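# Unhook hanging hook from vise hook, lay on mat

## Task

Lift the loose hook off the hook clamped in the vise and leave it lying flat on the mat, away from the vise. Success conditions: the mat, which is loose, must finish flat and wholly on the table; at the end the robot may hold no loose object except the hook, and it may carry no more than a small share of the hook's weight; from one second before the hook separates until the two hooks stop touching they must not hit or press hard on each other, and they must never hit very hard at any time; at the moment of separation the hook must be held by one or both grippers and touch nothing but the clamped hook; a result that stays in place only because the robot holds it does not count; nothing may be pushed or knocked off the table.

## Robot and tools

ROBOT. Two arms, left_arm and right_arm, each with a parallel gripper. Their base roots sit in the scene frame at left_arm (-0.039, +0.278, 0) m, quat_wxyz (+0.999, 0, 0, +0.049), and right_arm (-0.036, -0.348, 0) m, quat_wxyz (+0.999, 0, 0, -0.055). Scene frame: origin on the tabletop midway between the arms, +z up, +x out over the table, left_arm on the +y side. The names left and right do not correspond to image sides. Joint ranges in rad, base to hand: waist -2.618..3.054, shoulder 0..3.142, elbow 0..3.142, wrist pitch -1.571..1.571, wrist yaw -1.571..1.571, wrist roll -2.094..2.094. Elbows never fully straighten.

GRIPPER. Fingers extend along the gripper's +z axis and close along its y axis. end_effector_position is the point between the pads, roughly 1 cm short of the fingertips. Reported hand positions can be somewhat wrong, more so at long reach, and joint friction can leave a gripper up to about 31 mm from its command; commands smaller than that may not move it at all.

THE 16-NUMBER ROW. Every command is one flat list of 16 numbers covering both arms: left_arm x, y, z, qw, qx, qy, qz, opening, then right_arm in the same eight slots. x, y, z are an absolute target position for that gripper in metres, scene frame; qw, qx, qy, qz are an absolute target orientation, w first, scene frame. So each arm's part is a pose plus an opening, never an offset. Opening ranges -1 (closed) to +1 (fully open, 0.093 m). A target lying more than 0.6 m from the arm's last reported position along any gripper axis is refused. To keep an arm still, resend the exact pose from the last result taken before it should stop, with its correct opening; to keep an orientation, repeat the same target quaternion rather than copying the drifting reported one. Each control step, the commanded pose is clipped to within 70 mm and 16 degrees of the measured pose; position wins over orientation when both cannot be met.

TOOLS.
execute_actions: argument actions, a list holding at most one item, and optional pictures (boolean). An empty list sends nothing and just reports state. {"rows": [[16 numbers], ...], "steps": n} runs up to 15 control steps of 1/30 s, one row per step, the last row repeating if rows run short (steps defaults to 15). {"steps": n} with no rows is a wait of up to 300 steps counted from the previous result. A refused call does nothing. After an action an arm only continues to its last clipped pose, so a far target may need several calls.
move: target is one 16-number row as above; speed is the path top speed in m/s, 0.002 to 0.5 (default 0.25), with turning capped at twice that in rad/s. Grippers travel straight lines ending together, lasting 0.5 to 10 s, turning the short way. Openings are sent at the start. Paths ignore obstacles and the other arm, and grippers can lag, stray or overshoot speed, especially with a stretched arm. Faster contact and targets placed deeper past contact press harder.
wait: seconds, 0 to 10; nothing new is sent.
zoom_image: camera (cam_high, cam_low, cam_left_wrist, cam_right_wrist) and region [x0, y0, x1, y1] in pixels, at most 504 by 504, origin top-left of the 504x504 image.
read_manual: section "licences"; returns URDF licence text only.
finished_scene: scene, the current scene's number; ends and grades it irreversibly, so call it only once the hook rests flat on the mat on its own.

RESULTS. The state line shows each gripper's position and quaternion. grip_measured is the finger motor on the opening scale: pads meet near -0.94, each mm of object width adds about 0.0208, and each gripper has a fixed bias up to about 0.02. Once pads touch, fingers stop but the motor keeps heading to the commanded value, so the reading barely shows contact; commanding further below the object's width squeezes harder, up to roughly 50 to 62 N per pad (less for parts under about 5 mm). Keep sending the same closing number to maintain a grip. The last Joint positions entry per arm is the opening in metres (floors at zero). A move adds a "move:" line: done, off_target, moving, held or fault, plus limits such as paced (pose clipped) or held (a check blocked steps; the arm may then jump faster). Distances to each pose are given. "pose unreachable" means the clearance check altered or blocked that arm's command; HELD marks blocked steps. "Hand target" is the pose the controller is currently driving toward. FAULT lines mean an arm stopped.

CAUTIONS. The simulation keeps running while you compose replies. Holding loads heats motors: MOTOR HOT from 75 °C, a 10 s stop at 90 °C, and at 100 °C the arm goes limp and drops what it holds. Do not let the arms collide or push each other. Approach the hooks slowly, lift the hanging hook along its own curve so it does not bang against the clamped one, keep only hook contact while it frees, lower it gently onto the mat without dragging the mat, then open and withdraw. Loose objects may be nudged occasionally; recheck before finishing.

Each tool is called by a JSON object that holds its "method" and its "body".

## Session

{"method": "execute_actions", "body": {"actions": []}}

Scene clock: 0.00 s of 4400.00 s.
left_arm: end_effector_position=(+0.2385, +0.2349, +0.2697) grip_measured=+0.991 end_effector_quat_wxyz=(+0.546, -0.505, +0.659, -0.113) | right_arm: end_effector_position=(+0.2184, -0.7116, +0.2200) grip_measured=-0.940 end_effector_quat_wxyz=(+0.663, +0.012, +0.749, -0.008)
Joint positions: left_arm=[-0.779  0.992  0.952 -0.725 -0.993 -1.536  0.093] | right_arm=[-1.222  1.765  1.112  0.222 -1.277 -0.412  0.   ]
Joint velocities: left_arm=[-0.002  0.022  0.002 -0.051 -0.051 -0.037  0.   ] | right_arm=[ 0.002  0.002  0.002 -0.051  0.066 -0.007  0.001]
Hand target (left_arm): +0.238, +0.235, +0.270; +0.546, -0.505, +0.659, -0.113
Hand target (right_arm): +0.218, -0.712, +0.220; +0.663, +0.012, +0.749, -0.008

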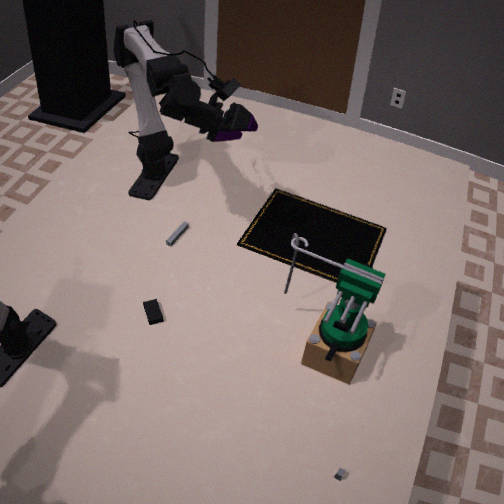

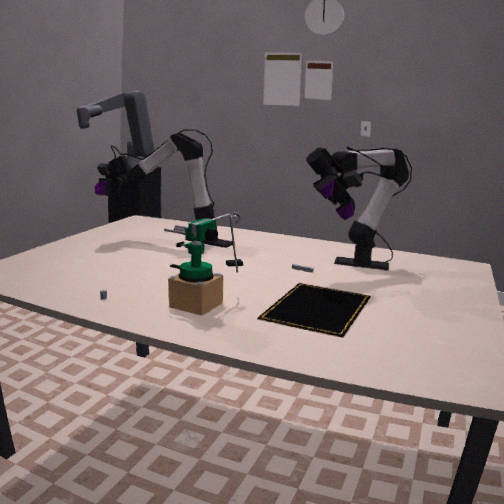

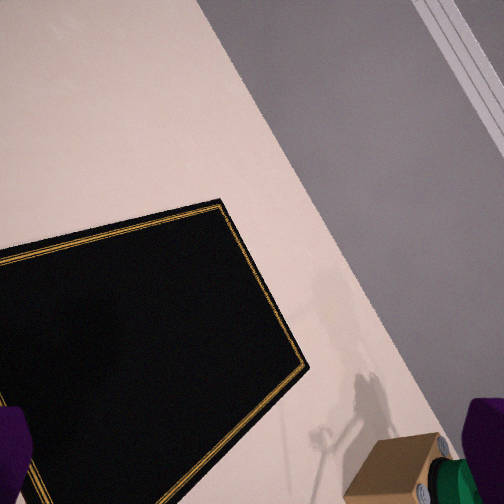

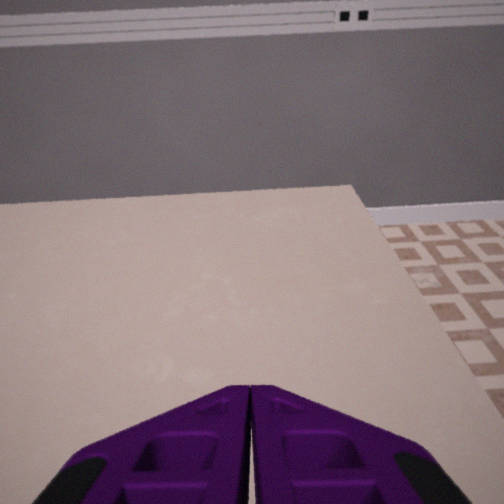

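{"method": "zoom_image", "body": {"camera": "cam_high", "region": [260, 210, 400, 350]}}

{"method": "zoom_image", "body": {"camera": "cam_low", "region": [150, 190, 290, 330]}}

Region (260, 210, 400, 350) of cam_high's 504x504 image, scaled by 3.600, with more detail than that image has.

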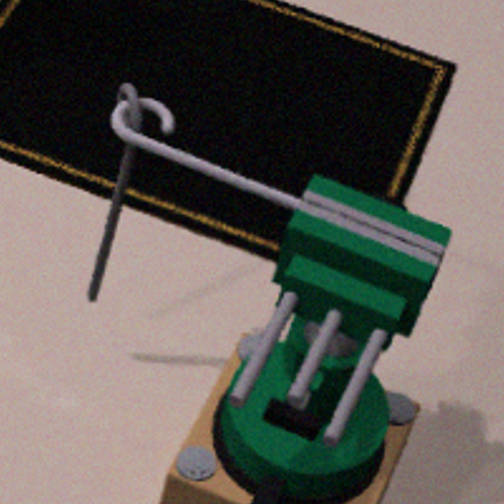

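Region (150, 190, 290, 330) of cam_low's 504x504 image, scaled by 3.600, with more detail than that image has.

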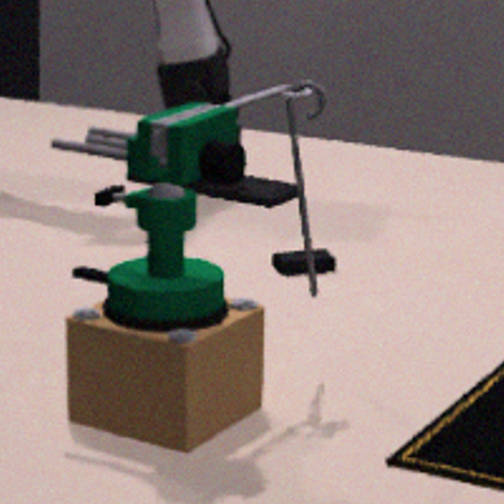

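{"method": "move", "body": {"target": [0.2385,0.2349,0.2697,0.546,-0.505,0.659,-0.113,0.36,-0.10,0.13,0.683,-0.183,0.683,0.183,1]}}


{"method": "move", "body": {"target": [0.2385,0.2349,0.2697,0.546,-0.505,0.659,-0.113,1,0.36,-0.10,0.13,0.683,-0.183,0.683,0.183,1]}}

action 0: the call puts the target (right_arm/x, right_arm/y, right_arm/z) 0.615 m from right_arm's end_effector_position in the last result along the gripper's own y axis as it stood there; a target may be at most 0.6 m away along each of those axes, so nothing of the call was run and nothing moved. Command a nearer target, and go on from there in a later call.

{"method": "move", "body": {"target": [0.2385,0.2349,0.2697,0.546,-0.505,0.659,-0.113,1,0.34,-0.13,0.13,0.683,-0.183,0.683,0.183,1]}}

Scene clock: 7.73 s of 4400.00 s.
left_arm: end_effector_position=(+0.2385, +0.2349, +0.2697) grip_measured=+0.991 end_effector_quat_wxyz=(+0.546, -0.505, +0.659, -0.113) | right_arm: end_effector_position=(+0.3281, -0.1369, +0.1260) grip_measured=+0.999 end_effector_quat_wxyz=(+0.677, -0.187, +0.688, +0.182)
Joint positions: left_arm=[-0.779  0.992  0.952 -0.725 -0.993 -1.536  0.093] | right_arm=[ 0.633  1.85   0.388  1.445 -0.005 -0.003  0.093]
Joint velocities: left_arm=[ 0.017 -0.002  0.007 -0.066 -0.007 -0.022 -0.   ] | right_arm=[ 0.002  0.002 -0.007  0.066 -0.007 -0.022  0.001]
Hand target (left_arm): +0.238, +0.235, +0.270; +0.546, -0.505, +0.659, -0.113
Hand target (right_arm): +0.333, -0.133, +0.130; +0.684, -0.182, +0.682, +0.184
Off the commanded pose (left_arm): 0.000 m, 0 deg.
Off the commanded pose (right_arm): 0.014 m, 1 deg.
After step 90, 1.63 s passed at rest.
move: off_target (right_arm)
camera_calibration (this result's frames):
cam_right_wrist: T_world_to_cam=[[0.501272, -0.865246, -0.00871581, -0.28212], [-0.388687, -0.21616, -0.895655, 0.247724], [0.773078, 0.452354, -0.444665, -0.0586246], [0, 0, 0, 1]] pos_world=[0.283027, -0.164037, 0.193348]

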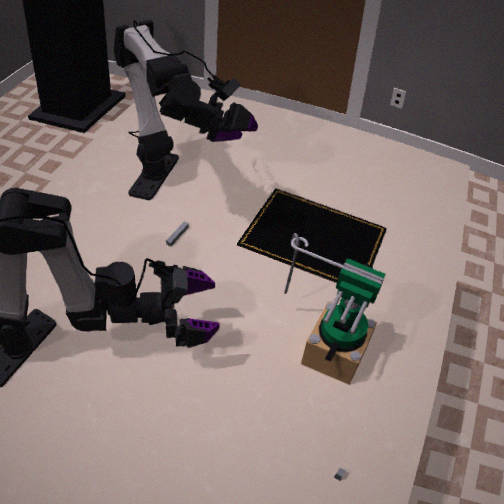

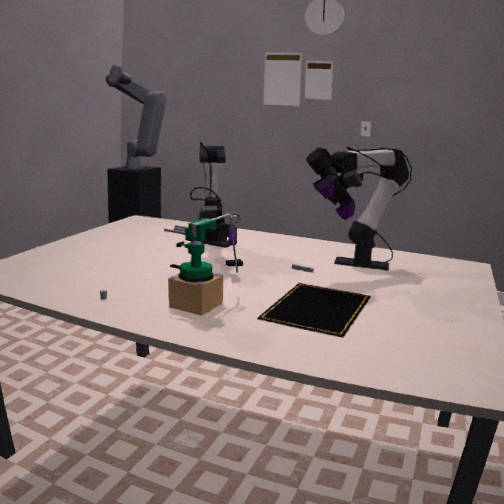

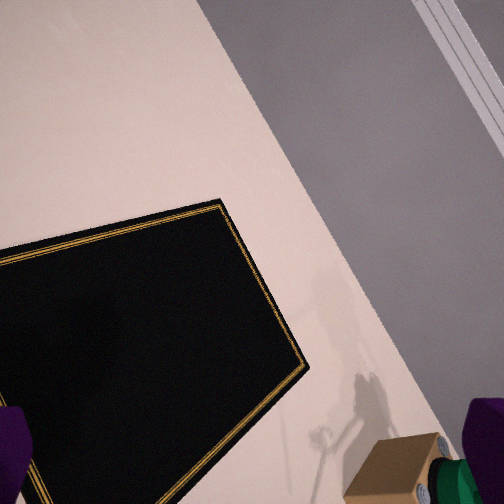

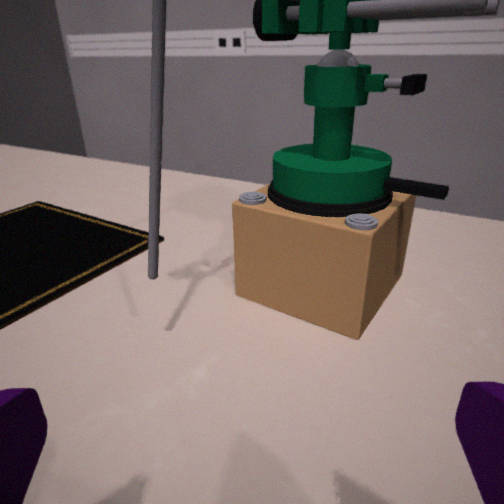

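{"method": "move", "body": {"target": [0.2385,0.2349,0.2697,0.546,-0.505,0.659,-0.113,1,0.345,-0.075,0.14,0.483,-0.224,0.837,0.129,1], "speed": 0.1}}

{"method": "zoom_image", "body": {"camera": "cam_high", "region": [180, 200, 380, 350]}}

Scene clock: 12.13 s of 4400.00 s.
left_arm: end_effector_position=(+0.2385, +0.2349, +0.2697) grip_measured=+0.991 end_effector_quat_wxyz=(+0.546, -0.505, +0.659, -0.113) | right_arm: end_effector_position=(+0.3431, -0.0802, +0.1368) grip_measured=+0.999 end_effector_quat_wxyz=(+0.482, -0.227, +0.836, +0.130)
Joint positions: left_arm=[-0.779  0.992  0.952 -0.725 -0.993 -1.536  0.093] | right_arm=[0.763 1.62  0.89  0.202 0.109 0.063 0.093]
Joint velocities: left_arm=[-0.007 -0.007  0.002  0.022 -0.022  0.051  0.002] | right_arm=[-0.012  0.012 -0.002  0.037 -0.051 -0.022  0.   ]
Hand target (left_arm): +0.238, +0.235, +0.270; +0.546, -0.505, +0.659, -0.113
Hand target (right_arm): +0.345, -0.075, +0.139; +0.482, -0.224, +0.837, +0.132
Off the commanded pose (left_arm): 0.000 m, 0 deg.
Off the commanded pose (right_arm): 0.006 m, 0 deg.
move: done
camera_calibration (this result's frames):
cam_right_wrist: T_world_to_cam=[[0.496952, -0.867737, -0.00839235, -0.239246], [-0.7171, -0.405198, -0.567082, 0.328118], [0.488678, 0.287831, -0.823619, 0.0451669], [0, 0, 0, 1]] pos_world=[0.332115, -0.0876499, 0.221262]

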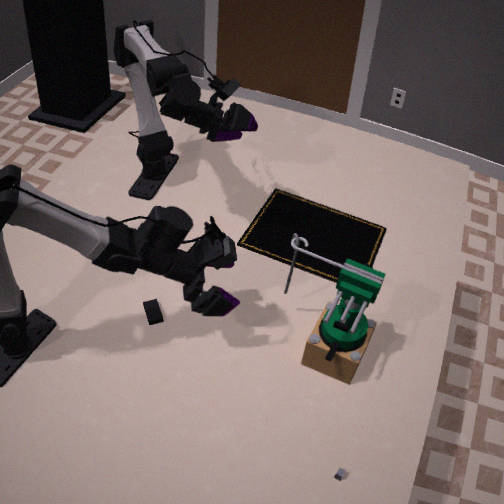

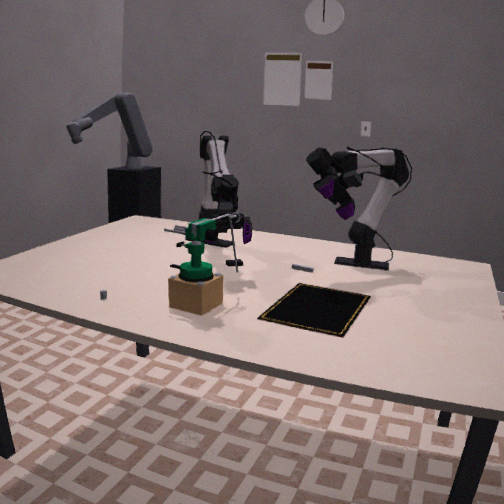

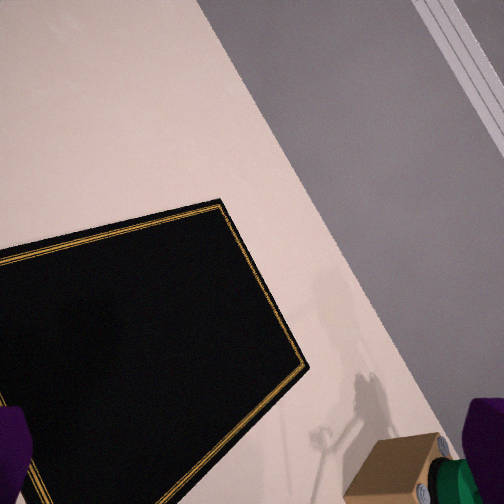

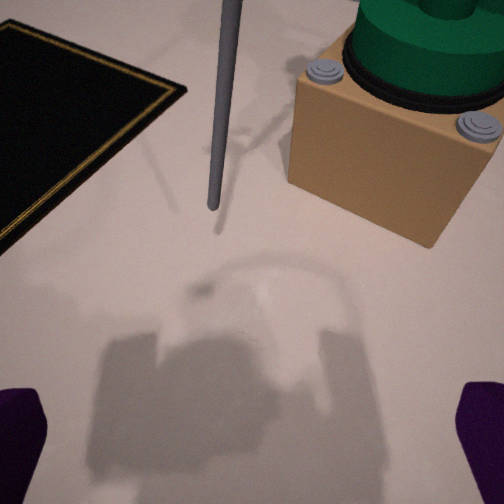

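Region (180, 200, 380, 350) of cam_high's 504x504 image, scaled by 2.520, with more detail than that image has; it fills the top 378 rows of this view, and the rest is white.

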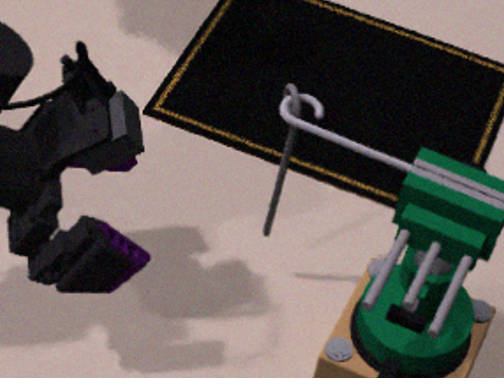

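{"method": "move", "body": {"target": [0.2385,0.2349,0.2697,0.546,-0.505,0.659,-0.113,1,0.41,-0.022,0.13,0.483,-0.224,0.837,0.129,1], "speed": 0.08}}

Scene clock: 14.83 s of 4400.00 s.
left_arm: end_effector_position=(+0.2385, +0.2349, +0.2697) grip_measured=+0.991 end_effector_quat_wxyz=(+0.546, -0.505, +0.659, -0.113) | right_arm: end_effector_position=(+0.4085, -0.0267, +0.1325) grip_measured=+0.999 end_effector_quat_wxyz=(+0.486, -0.227, +0.834, +0.129)
Joint positions: left_arm=[-0.779  0.992  0.952 -0.725 -0.993 -1.536  0.093] | right_arm=[0.771 1.925 1.24  0.164 0.119 0.063 0.093]
Joint velocities: left_arm=[ 0.007 -0.017  0.007 -0.007 -0.051 -0.007 -0.001] | right_arm=[-0.007  0.002  0.002 -0.066  0.022  0.051  0.   ]
Hand target (left_arm): +0.238, +0.235, +0.270; +0.546, -0.505, +0.659, -0.113
Hand target (right_arm): +0.410, -0.021, +0.131; +0.483, -0.224, +0.837, +0.129
Off the commanded pose (left_arm): 0.000 m, 0 deg.
Off the commanded pose (right_arm): 0.006 m, 1 deg.
move: done
camera_calibration (this result's frames):
cam_right_wrist: T_world_to_cam=[[0.496057, -0.868278, -0.00456357, -0.225507], [-0.712741, -0.404184, -0.573267, 0.39327], [0.49591, 0.287626, -0.819356, -0.00921992], [0, 0, 0, 1]] pos_world=[0.396736, -0.0341975, 0.216865]

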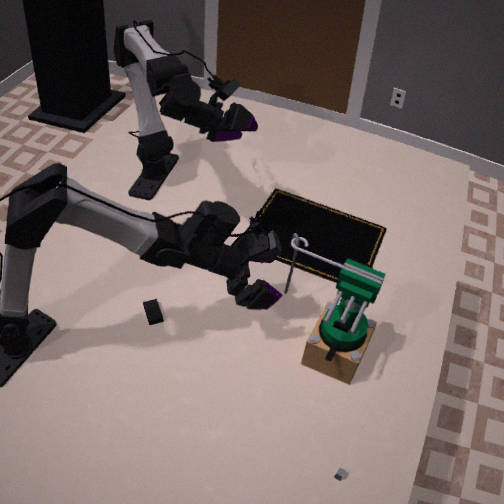

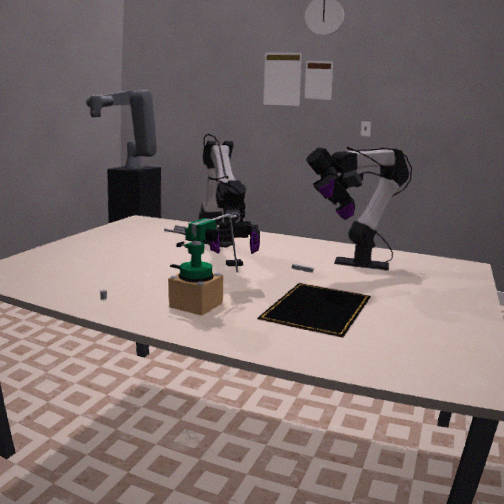

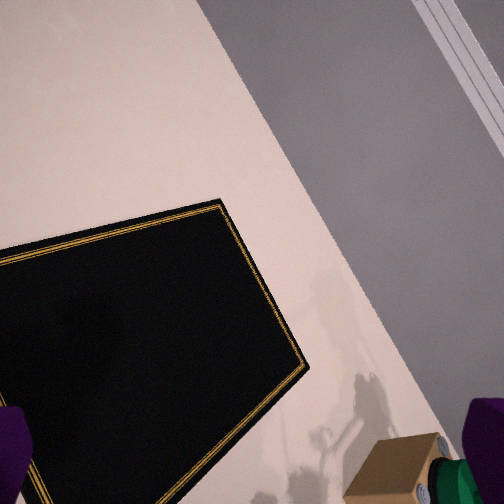

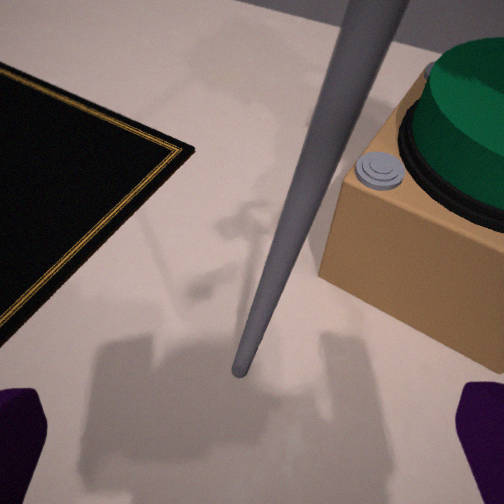

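{"method": "move", "body": {"target": [0.2385,0.2349,0.2697,0.546,-0.505,0.659,-0.113,1,0.44,-0.006,0.13,0.483,-0.224,0.837,0.129,1], "speed": 0.05}}

Scene clock: 16.67 s of 4400.00 s.
left_arm: end_effector_position=(+0.2385, +0.2349, +0.2697) grip_measured=+0.991 end_effector_quat_wxyz=(+0.546, -0.505, +0.659, -0.113) | right_arm: end_effector_position=(+0.4294, -0.0120, +0.1269) grip_measured=+0.999 end_effector_quat_wxyz=(+0.475, -0.226, +0.842, +0.122)
Joint positions: left_arm=[-0.779  0.992  0.952 -0.725 -0.993 -1.536  0.093] | right_arm=[0.771 2.026 1.387 0.088 0.127 0.067 0.093]
Joint velocities: left_arm=[-0.012 -0.017 -0.012 -0.066 -0.095  0.022  0.001] | right_arm=[-0.017  0.012 -0.002 -0.051 -0.051 -0.066 -0.001]
Hand target (left_arm): +0.238, +0.235, +0.270; +0.546, -0.505, +0.659, -0.113
Hand target (right_arm): +0.439, -0.006, +0.131; +0.483, -0.224, +0.837, +0.129
Off the commanded pose (left_arm): 0.000 m, 0 deg.
Off the commanded pose (right_arm): 0.013 m, 1 deg.
move: off_target (right_arm)
camera_calibration (this result's frames):
cam_right_wrist: T_world_to_cam=[[0.488444, -0.872595, -0.0000677347, -0.220506], [-0.728775, -0.407896, -0.550007, 0.41475], [0.479906, 0.268697, -0.83516, -0.0198218], [0, 0, 0, 1]] pos_world=[0.419477, -0.0179113, 0.211546]

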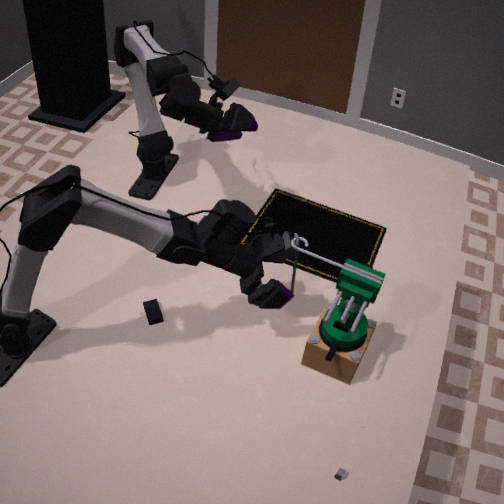

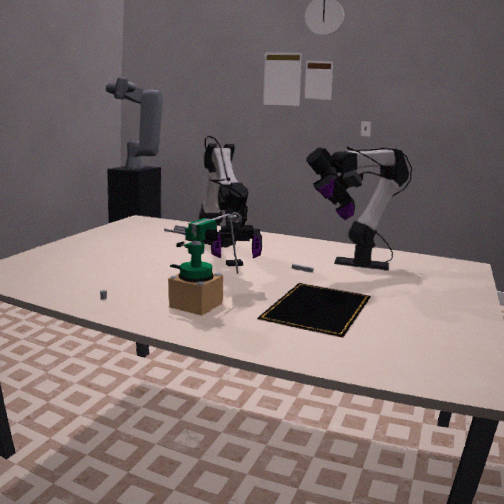

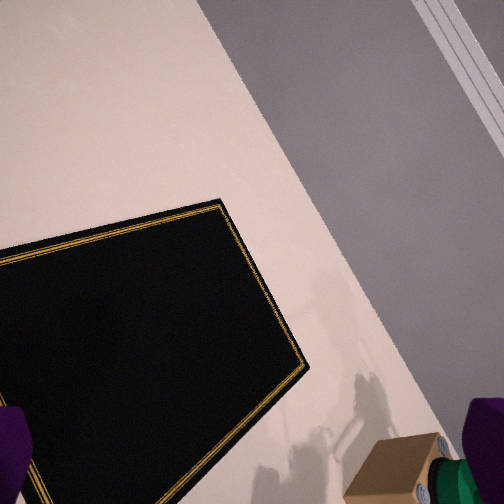

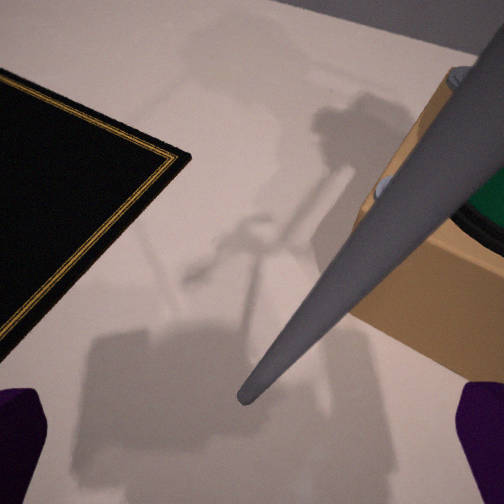

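{"method": "move", "body": {"target": [0.2385,0.2349,0.2697,0.546,-0.505,0.659,-0.113,1,0.435,-0.035,0.12,0.588,-0.205,0.766,0.158,1], "speed": 0.05}}

Scene clock: 24.13 s of 4400.00 s.
left_arm: end_effector_position=(+0.2385, +0.2349, +0.2697) grip_measured=+0.991 end_effector_quat_wxyz=(+0.546, -0.505, +0.659, -0.113) | right_arm: end_effector_position=(+0.4358, -0.0293, +0.1396) grip_measured=+0.999 end_effector_quat_wxyz=(+0.599, -0.199, +0.758, +0.164)
Joint positions: left_arm=[-0.779  0.992  0.952 -0.725 -0.993 -1.536  0.093] | right_arm=[0.731 2.026 1.12  0.675 0.095 0.033 0.093]
Joint velocities: left_arm=[-0.002  0.002  0.002  0.037 -0.022 -0.051  0.002] | right_arm=[-0.007  0.002 -0.017  0.022 -0.051 -0.095 -0.001]
Hand target (left_arm): +0.238, +0.235, +0.270; +0.546, -0.505, +0.659, -0.113
Hand target (right_arm): +0.435, -0.035, +0.120; +0.588, -0.206, +0.766, +0.157
Off the commanded pose (left_arm): 0.000 m, 0 deg.
Off the commanded pose (right_arm): 0.020 m, 2 deg.
After step 90, 1.13 s passed at rest.
move: off_target (right_arm)
camera_calibration (this result's frames):
cam_right_wrist: T_world_to_cam=[[0.493283, -0.8696, -0.0216255, -0.237711], [-0.550582, -0.29288, -0.781716, 0.377442], [0.673447, 0.397514, -0.623259, -0.117826], [0, 0, 0, 1]] pos_world=[0.404421, -0.0493306, 0.216476]

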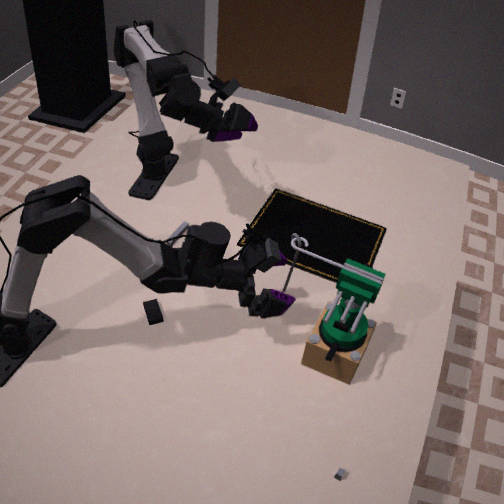

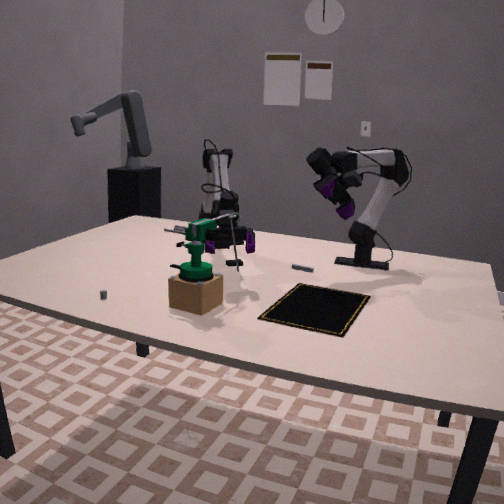

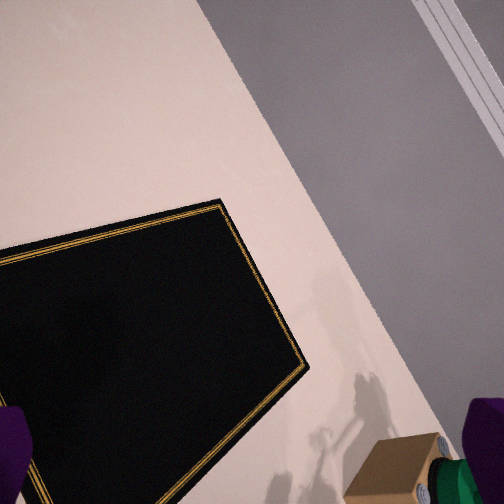

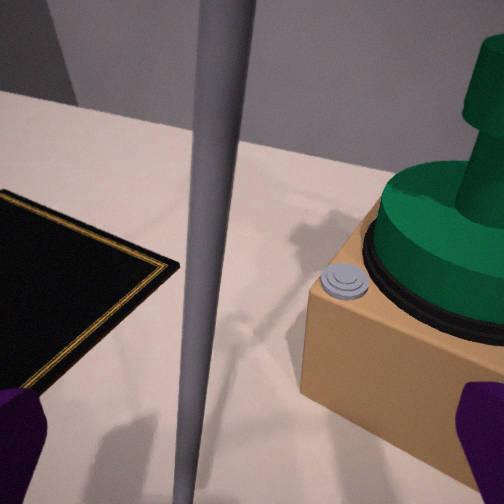

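{"method": "move", "body": {"target": [0.2385,0.2349,0.2697,0.546,-0.505,0.659,-0.113,1,0.44,-0.012,0.135,0.588,-0.205,0.766,0.158,1], "speed": 0.04}}

Scene clock: 26.57 s of 4400.00 s.
left_arm: end_effector_position=(+0.2385, +0.2349, +0.2697) grip_measured=+0.991 end_effector_quat_wxyz=(+0.546, -0.505, +0.659, -0.113) | right_arm: end_effector_position=(+0.4377, -0.0172, +0.1380) grip_measured=+0.999 end_effector_quat_wxyz=(+0.590, -0.204, +0.764, +0.160)
Joint positions: left_arm=[-0.779  0.992  0.952 -0.725 -0.993 -1.536  0.093] | right_arm=[0.751 2.047 1.174 0.617 0.112 0.033 0.093]
Joint velocities: left_arm=[-0.012 -0.007  0.002 -0.037  0.022 -0.037 -0.   ] | right_arm=[ 0.007  0.012  0.017 -0.051 -0.022 -0.022 -0.001]
Hand target (left_arm): +0.238, +0.235, +0.270; +0.546, -0.505, +0.659, -0.113
Hand target (right_arm): +0.440, -0.012, +0.135; +0.588, -0.205, +0.766, +0.158
Off the commanded pose (left_arm): 0.000 m, 0 deg.
Off the commanded pose (right_arm): 0.006 m, 0 deg.
move: done
camera_calibration (this result's frames):
cam_right_wrist: T_world_to_cam=[[0.496357, -0.867992, -0.014826, -0.230424], [-0.563319, -0.309043, -0.766267, 0.383962], [0.660531, 0.388694, -0.642352, -0.116751], [0, 0, 0, 1]] pos_world=[0.407783, -0.0359649, 0.215806]

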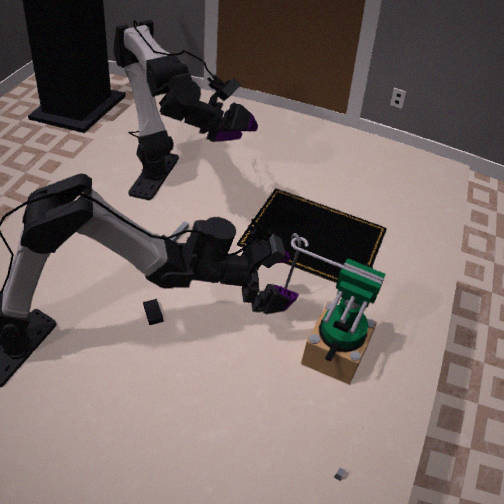

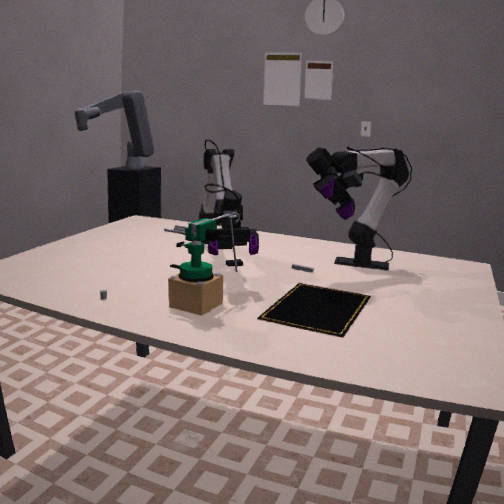

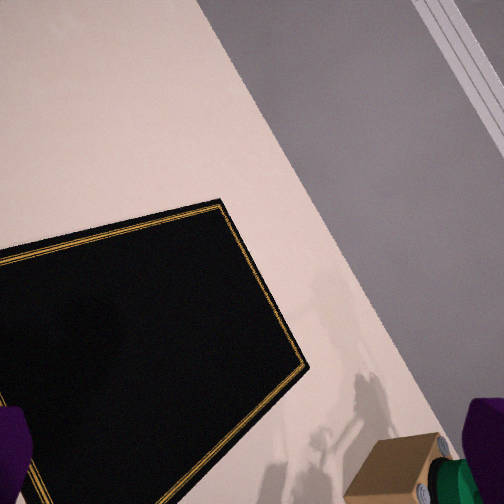

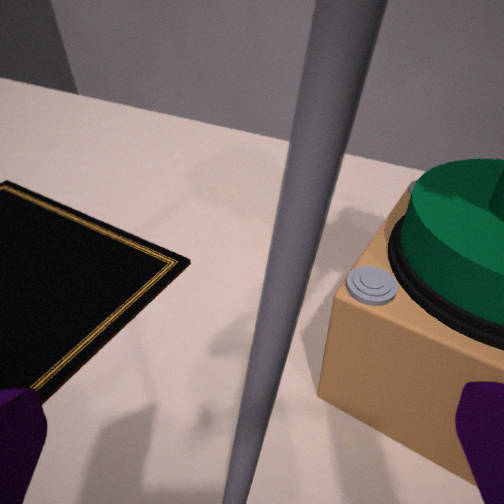

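Centred. Close.

{"method": "move", "body": {"target": [0.2385,0.2349,0.2697,0.546,-0.505,0.659,-0.113,1,0.4377,-0.0172,0.138,0.590,-0.204,0.764,0.160,-1], "speed": 0.04}}

{"method": "zoom_image", "body": {"camera": "cam_high", "region": [260, 210, 360, 310]}}

{"method": "zoom_image", "body": {"camera": "cam_low", "region": [180, 190, 280, 290]}}

Scene clock: 28.33 s of 4400.00 s.
left_arm: end_effector_position=(+0.2385, +0.2349, +0.2697) grip_measured=+0.991 end_effector_quat_wxyz=(+0.546, -0.505, +0.659, -0.113) | right_arm: end_effector_position=(+0.4410, -0.0213, +0.1399) grip_measured=-0.973 end_effector_quat_wxyz=(+0.594, -0.195, +0.764, +0.158)
Joint positions: left_arm=[-0.779  0.992  0.952 -0.725 -0.993 -1.536  0.093] | right_arm=[0.745 2.047 1.174 0.625 0.122 0.04  0.   ]
Joint velocities: left_arm=[ 0.002  0.012  0.012 -0.022 -0.007  0.051  0.   ] | right_arm=[-0.007 -0.007 -0.002 -0.037 -0.081  0.022  0.   ]
Hand target (left_arm): +0.238, +0.235, +0.270; +0.546, -0.505, +0.659, -0.113
Hand target (right_arm): +0.438, -0.017, +0.138; +0.590, -0.204, +0.764, +0.160
Off the commanded pose (left_arm): 0.000 m, 0 deg.
Off the commanded pose (right_arm): 0.006 m, 1 deg.
move: done
camera_calibration (this result's frames):
cam_right_wrist: T_world_to_cam=[[0.480931, -0.876531, -0.0199562, -0.228249], [-0.565078, -0.29248, -0.771455, 0.387856], [0.670368, 0.382293, -0.635971, -0.121439], [0, 0, 0, 1]] pos_world=[0.410349, -0.0402026, 0.217427]

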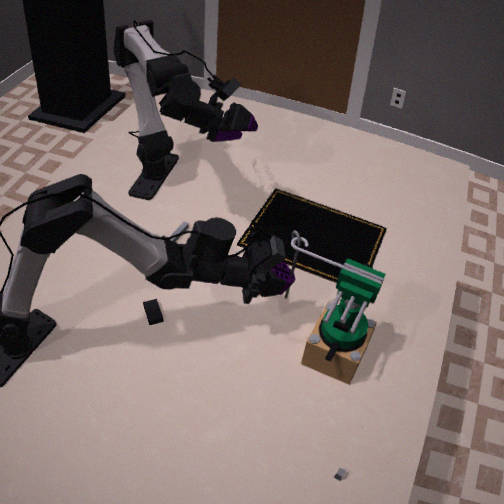

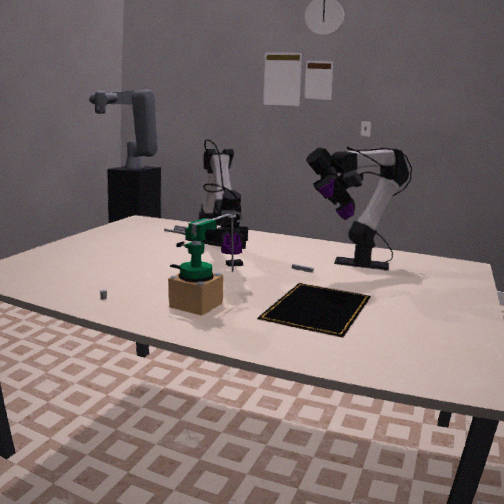

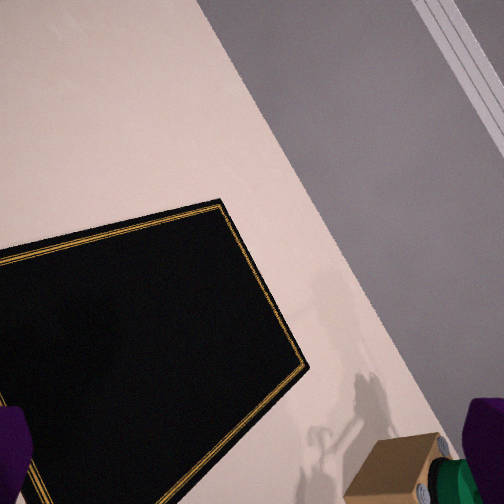

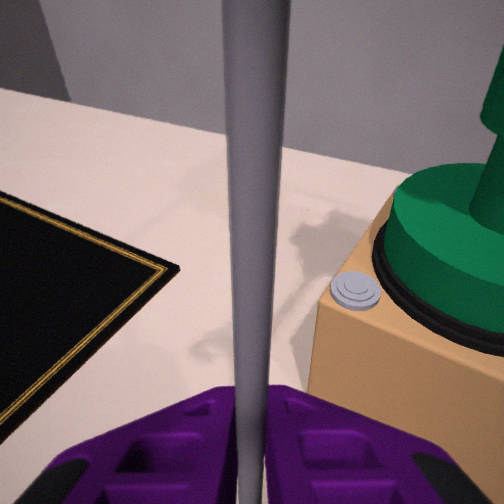

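Region (260, 210, 360, 310) of cam_high's 504x504 image, scaled by 5.040, with more detail than that image has.

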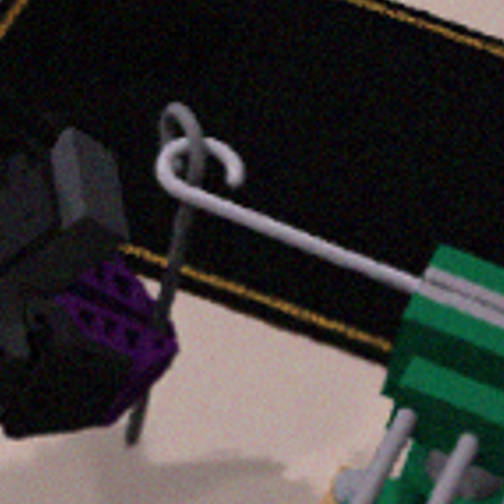

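Region (180, 190, 280, 290) of cam_low's 504x504 image, scaled by 5.040, with more detail than that image has.

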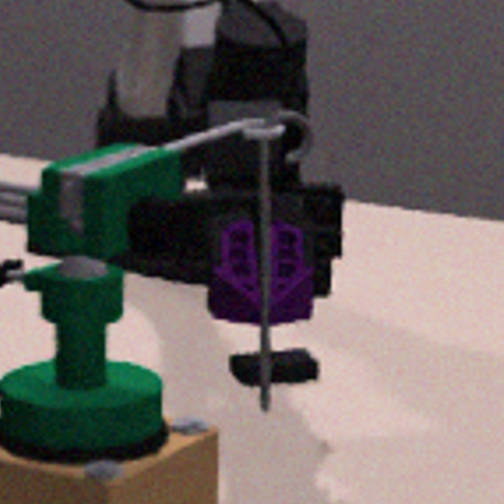

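{"method": "move", "body": {"target": [0.2385,0.2349,0.2697,0.546,-0.505,0.659,-0.113,1,0.441,-0.021,0.175,0.594,-0.195,0.764,0.158,-1], "speed": 0.02}}

{"method": "zoom_image", "body": {"camera": "cam_high", "region": [260, 200, 360, 300]}}

{"method": "zoom_image", "body": {"camera": "cam_low", "region": [180, 190, 280, 290]}}

Scene clock: 33.13 s of 4400.00 s.
left_arm: end_effector_position=(+0.2385, +0.2349, +0.2697) grip_measured=+0.991 end_effector_quat_wxyz=(+0.546, -0.505, +0.659, -0.113) | right_arm: end_effector_position=(+0.4379, -0.0237, +0.1550) grip_measured=-0.973 end_effector_quat_wxyz=(+0.581, -0.199, +0.775, +0.152)
Joint positions: left_arm=[-0.779  0.992  0.952 -0.725 -0.993 -1.536  0.093] | right_arm=[0.745 1.991 1.202 0.504 0.123 0.04  0.   ]
Joint velocities: left_arm=[ 0.002  0.007  0.007  0.007 -0.022 -0.051  0.   ] | right_arm=[-0.007  0.012 -0.027 -0.022 -0.022 -0.081  0.   ]
Hand target (left_arm): +0.238, +0.235, +0.270; +0.546, -0.505, +0.659, -0.113
Hand target (right_arm): +0.441, -0.021, +0.175; +0.594, -0.195, +0.764, +0.158
Off the commanded pose (left_arm): 0.000 m, 0 deg.
Off the commanded pose (right_arm): 0.020 m, 2 deg.
move: off_target (right_arm)
camera_calibration (this result's frames):
cam_right_wrist: T_world_to_cam=[[0.479765, -0.877273, -0.0147339, -0.228921], [-0.588053, -0.309043, -0.747453, 0.402969], [0.651167, 0.367267, -0.664151, -0.096397], [0, 0, 0, 1]] pos_world=[0.409566, -0.0408884, 0.233805]

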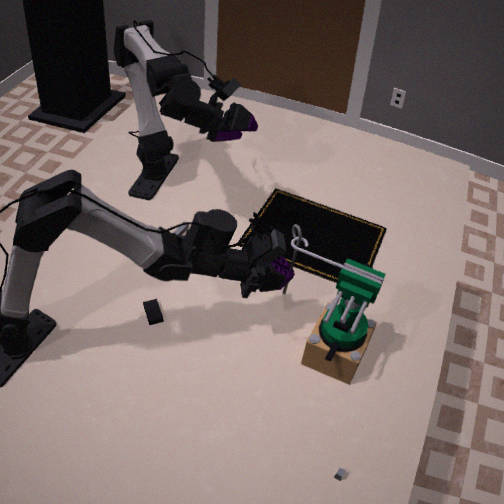

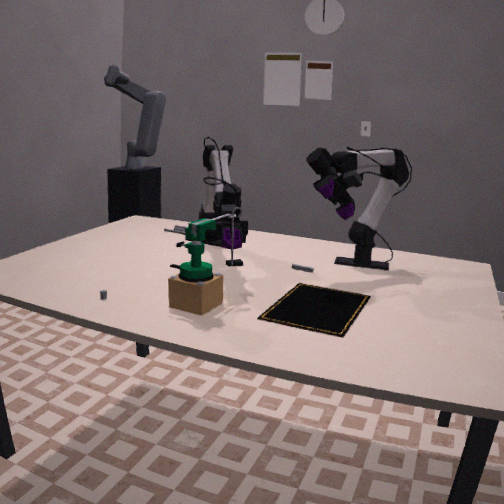

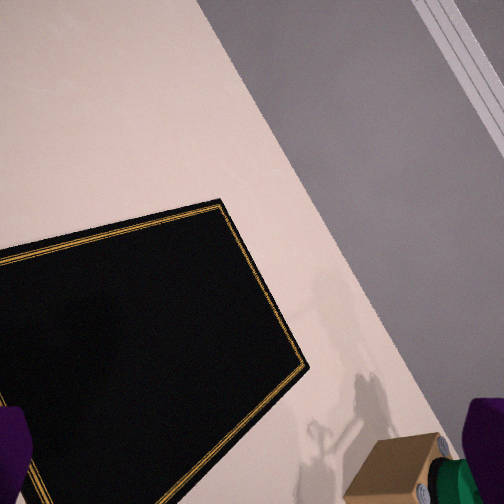

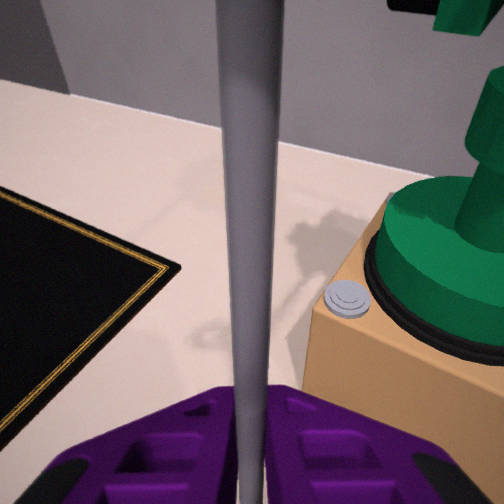

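Region (260, 200, 360, 300) of cam_high's 504x504 image, scaled by 5.040, with more detail than that image has.

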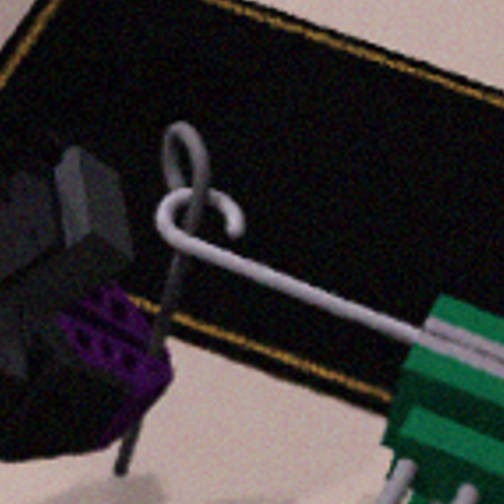

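Region (180, 190, 280, 290) of cam_low's 504x504 image, scaled by 5.040, with more detail than that image has.

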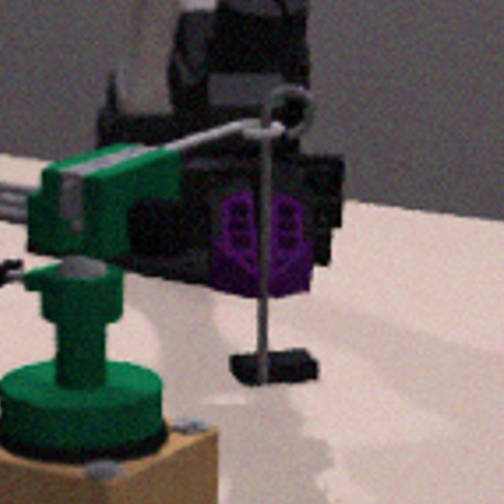

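{"method": "move", "body": {"target": [0.438,-0.022,0.185,0.581,-0.199,0.775,0.152,-1,0.438,-0.022,0.185,0.581,-0.199,0.775,0.152,-1], "speed": 0.02}}

Scene clock: 44.70 s of 4400.00 s.
left_arm: end_effector_position=(+0.3309, +0.1228, +0.2218) grip_measured=-1.000 end_effector_quat_wxyz=(+0.566, -0.369, +0.737, +0.022) | right_arm: end_effector_position=(+0.4347, -0.0260, +0.1429) grip_measured=-0.973 end_effector_quat_wxyz=(+0.561, -0.205, +0.789, +0.144)
Joint positions: left_arm=[-0.881  1.624  1.244 -0.56  -1.112 -1.314  0.   ] | right_arm=[0.745 1.991 1.202 0.451 0.123 0.04  0.   ]
Joint velocities: left_arm=[-0.007  0.007  0.007 -0.11   0.007  0.081  0.   ] | right_arm=[-0.027  0.002  0.007  0.007 -0.11   0.066  0.   ]
Hand target (left_arm): +0.334, +0.114, +0.232; +0.575, -0.369, +0.730, +0.011
Hand target (right_arm): +0.437, -0.023, +0.168; +0.580, -0.199, +0.775, +0.152
Off the commanded pose (left_arm): 0.184 m, 25 deg.
Off the commanded pose (right_arm): 0.042 m, 3 deg.
move: off_target (left_arm, right_arm; path cut at 10 s)
camera_calibration (this result's frames):
cam_left_wrist: T_world_to_cam=[[0.566903, -0.731704, 0.378458, -0.183035], [-0.430578, -0.654852, -0.621105, 0.405711], [0.702298, 0.189151, -0.686294, -0.0236835], [0, 0, 0, 1]] pos_world=[0.295086, 0.136233, 0.305006]
cam_right_wrist: T_world_to_cam=[[0.479292, -0.877622, -0.00760803, -0.230447], [-0.618964, -0.331861, -0.711865, 0.399139], [0.622224, 0.345901, -0.702275, -0.0840582], [0, 0, 0, 1]] pos_world=[0.409807, -0.0407105, 0.223348]

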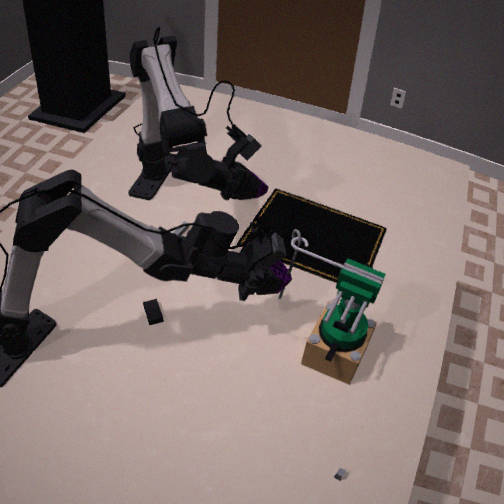

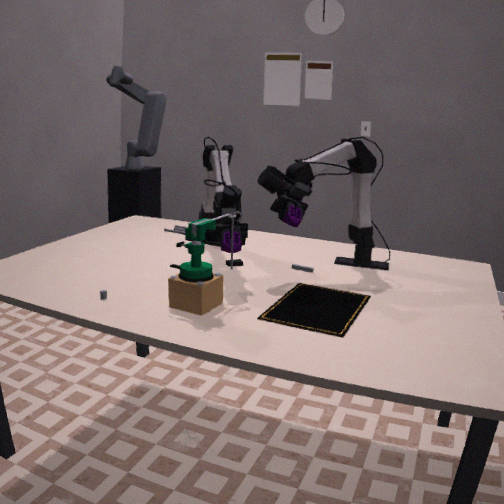

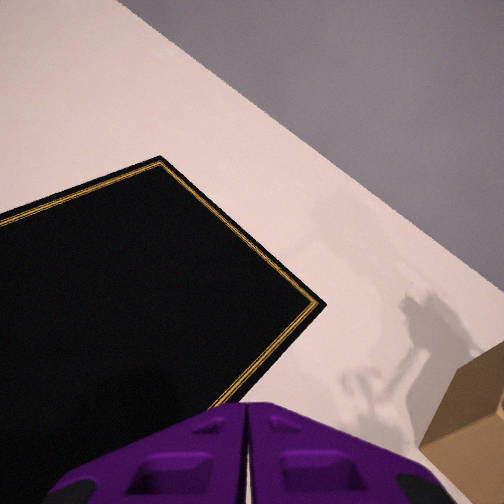

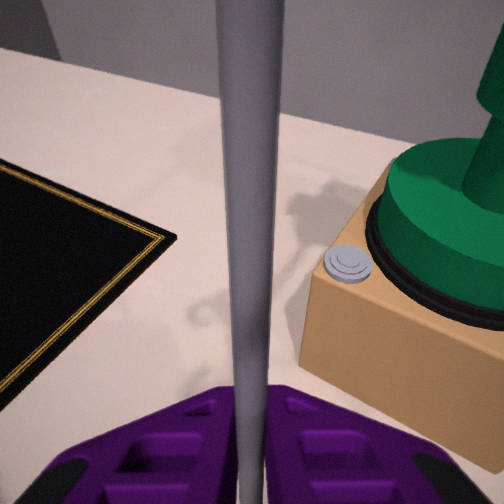

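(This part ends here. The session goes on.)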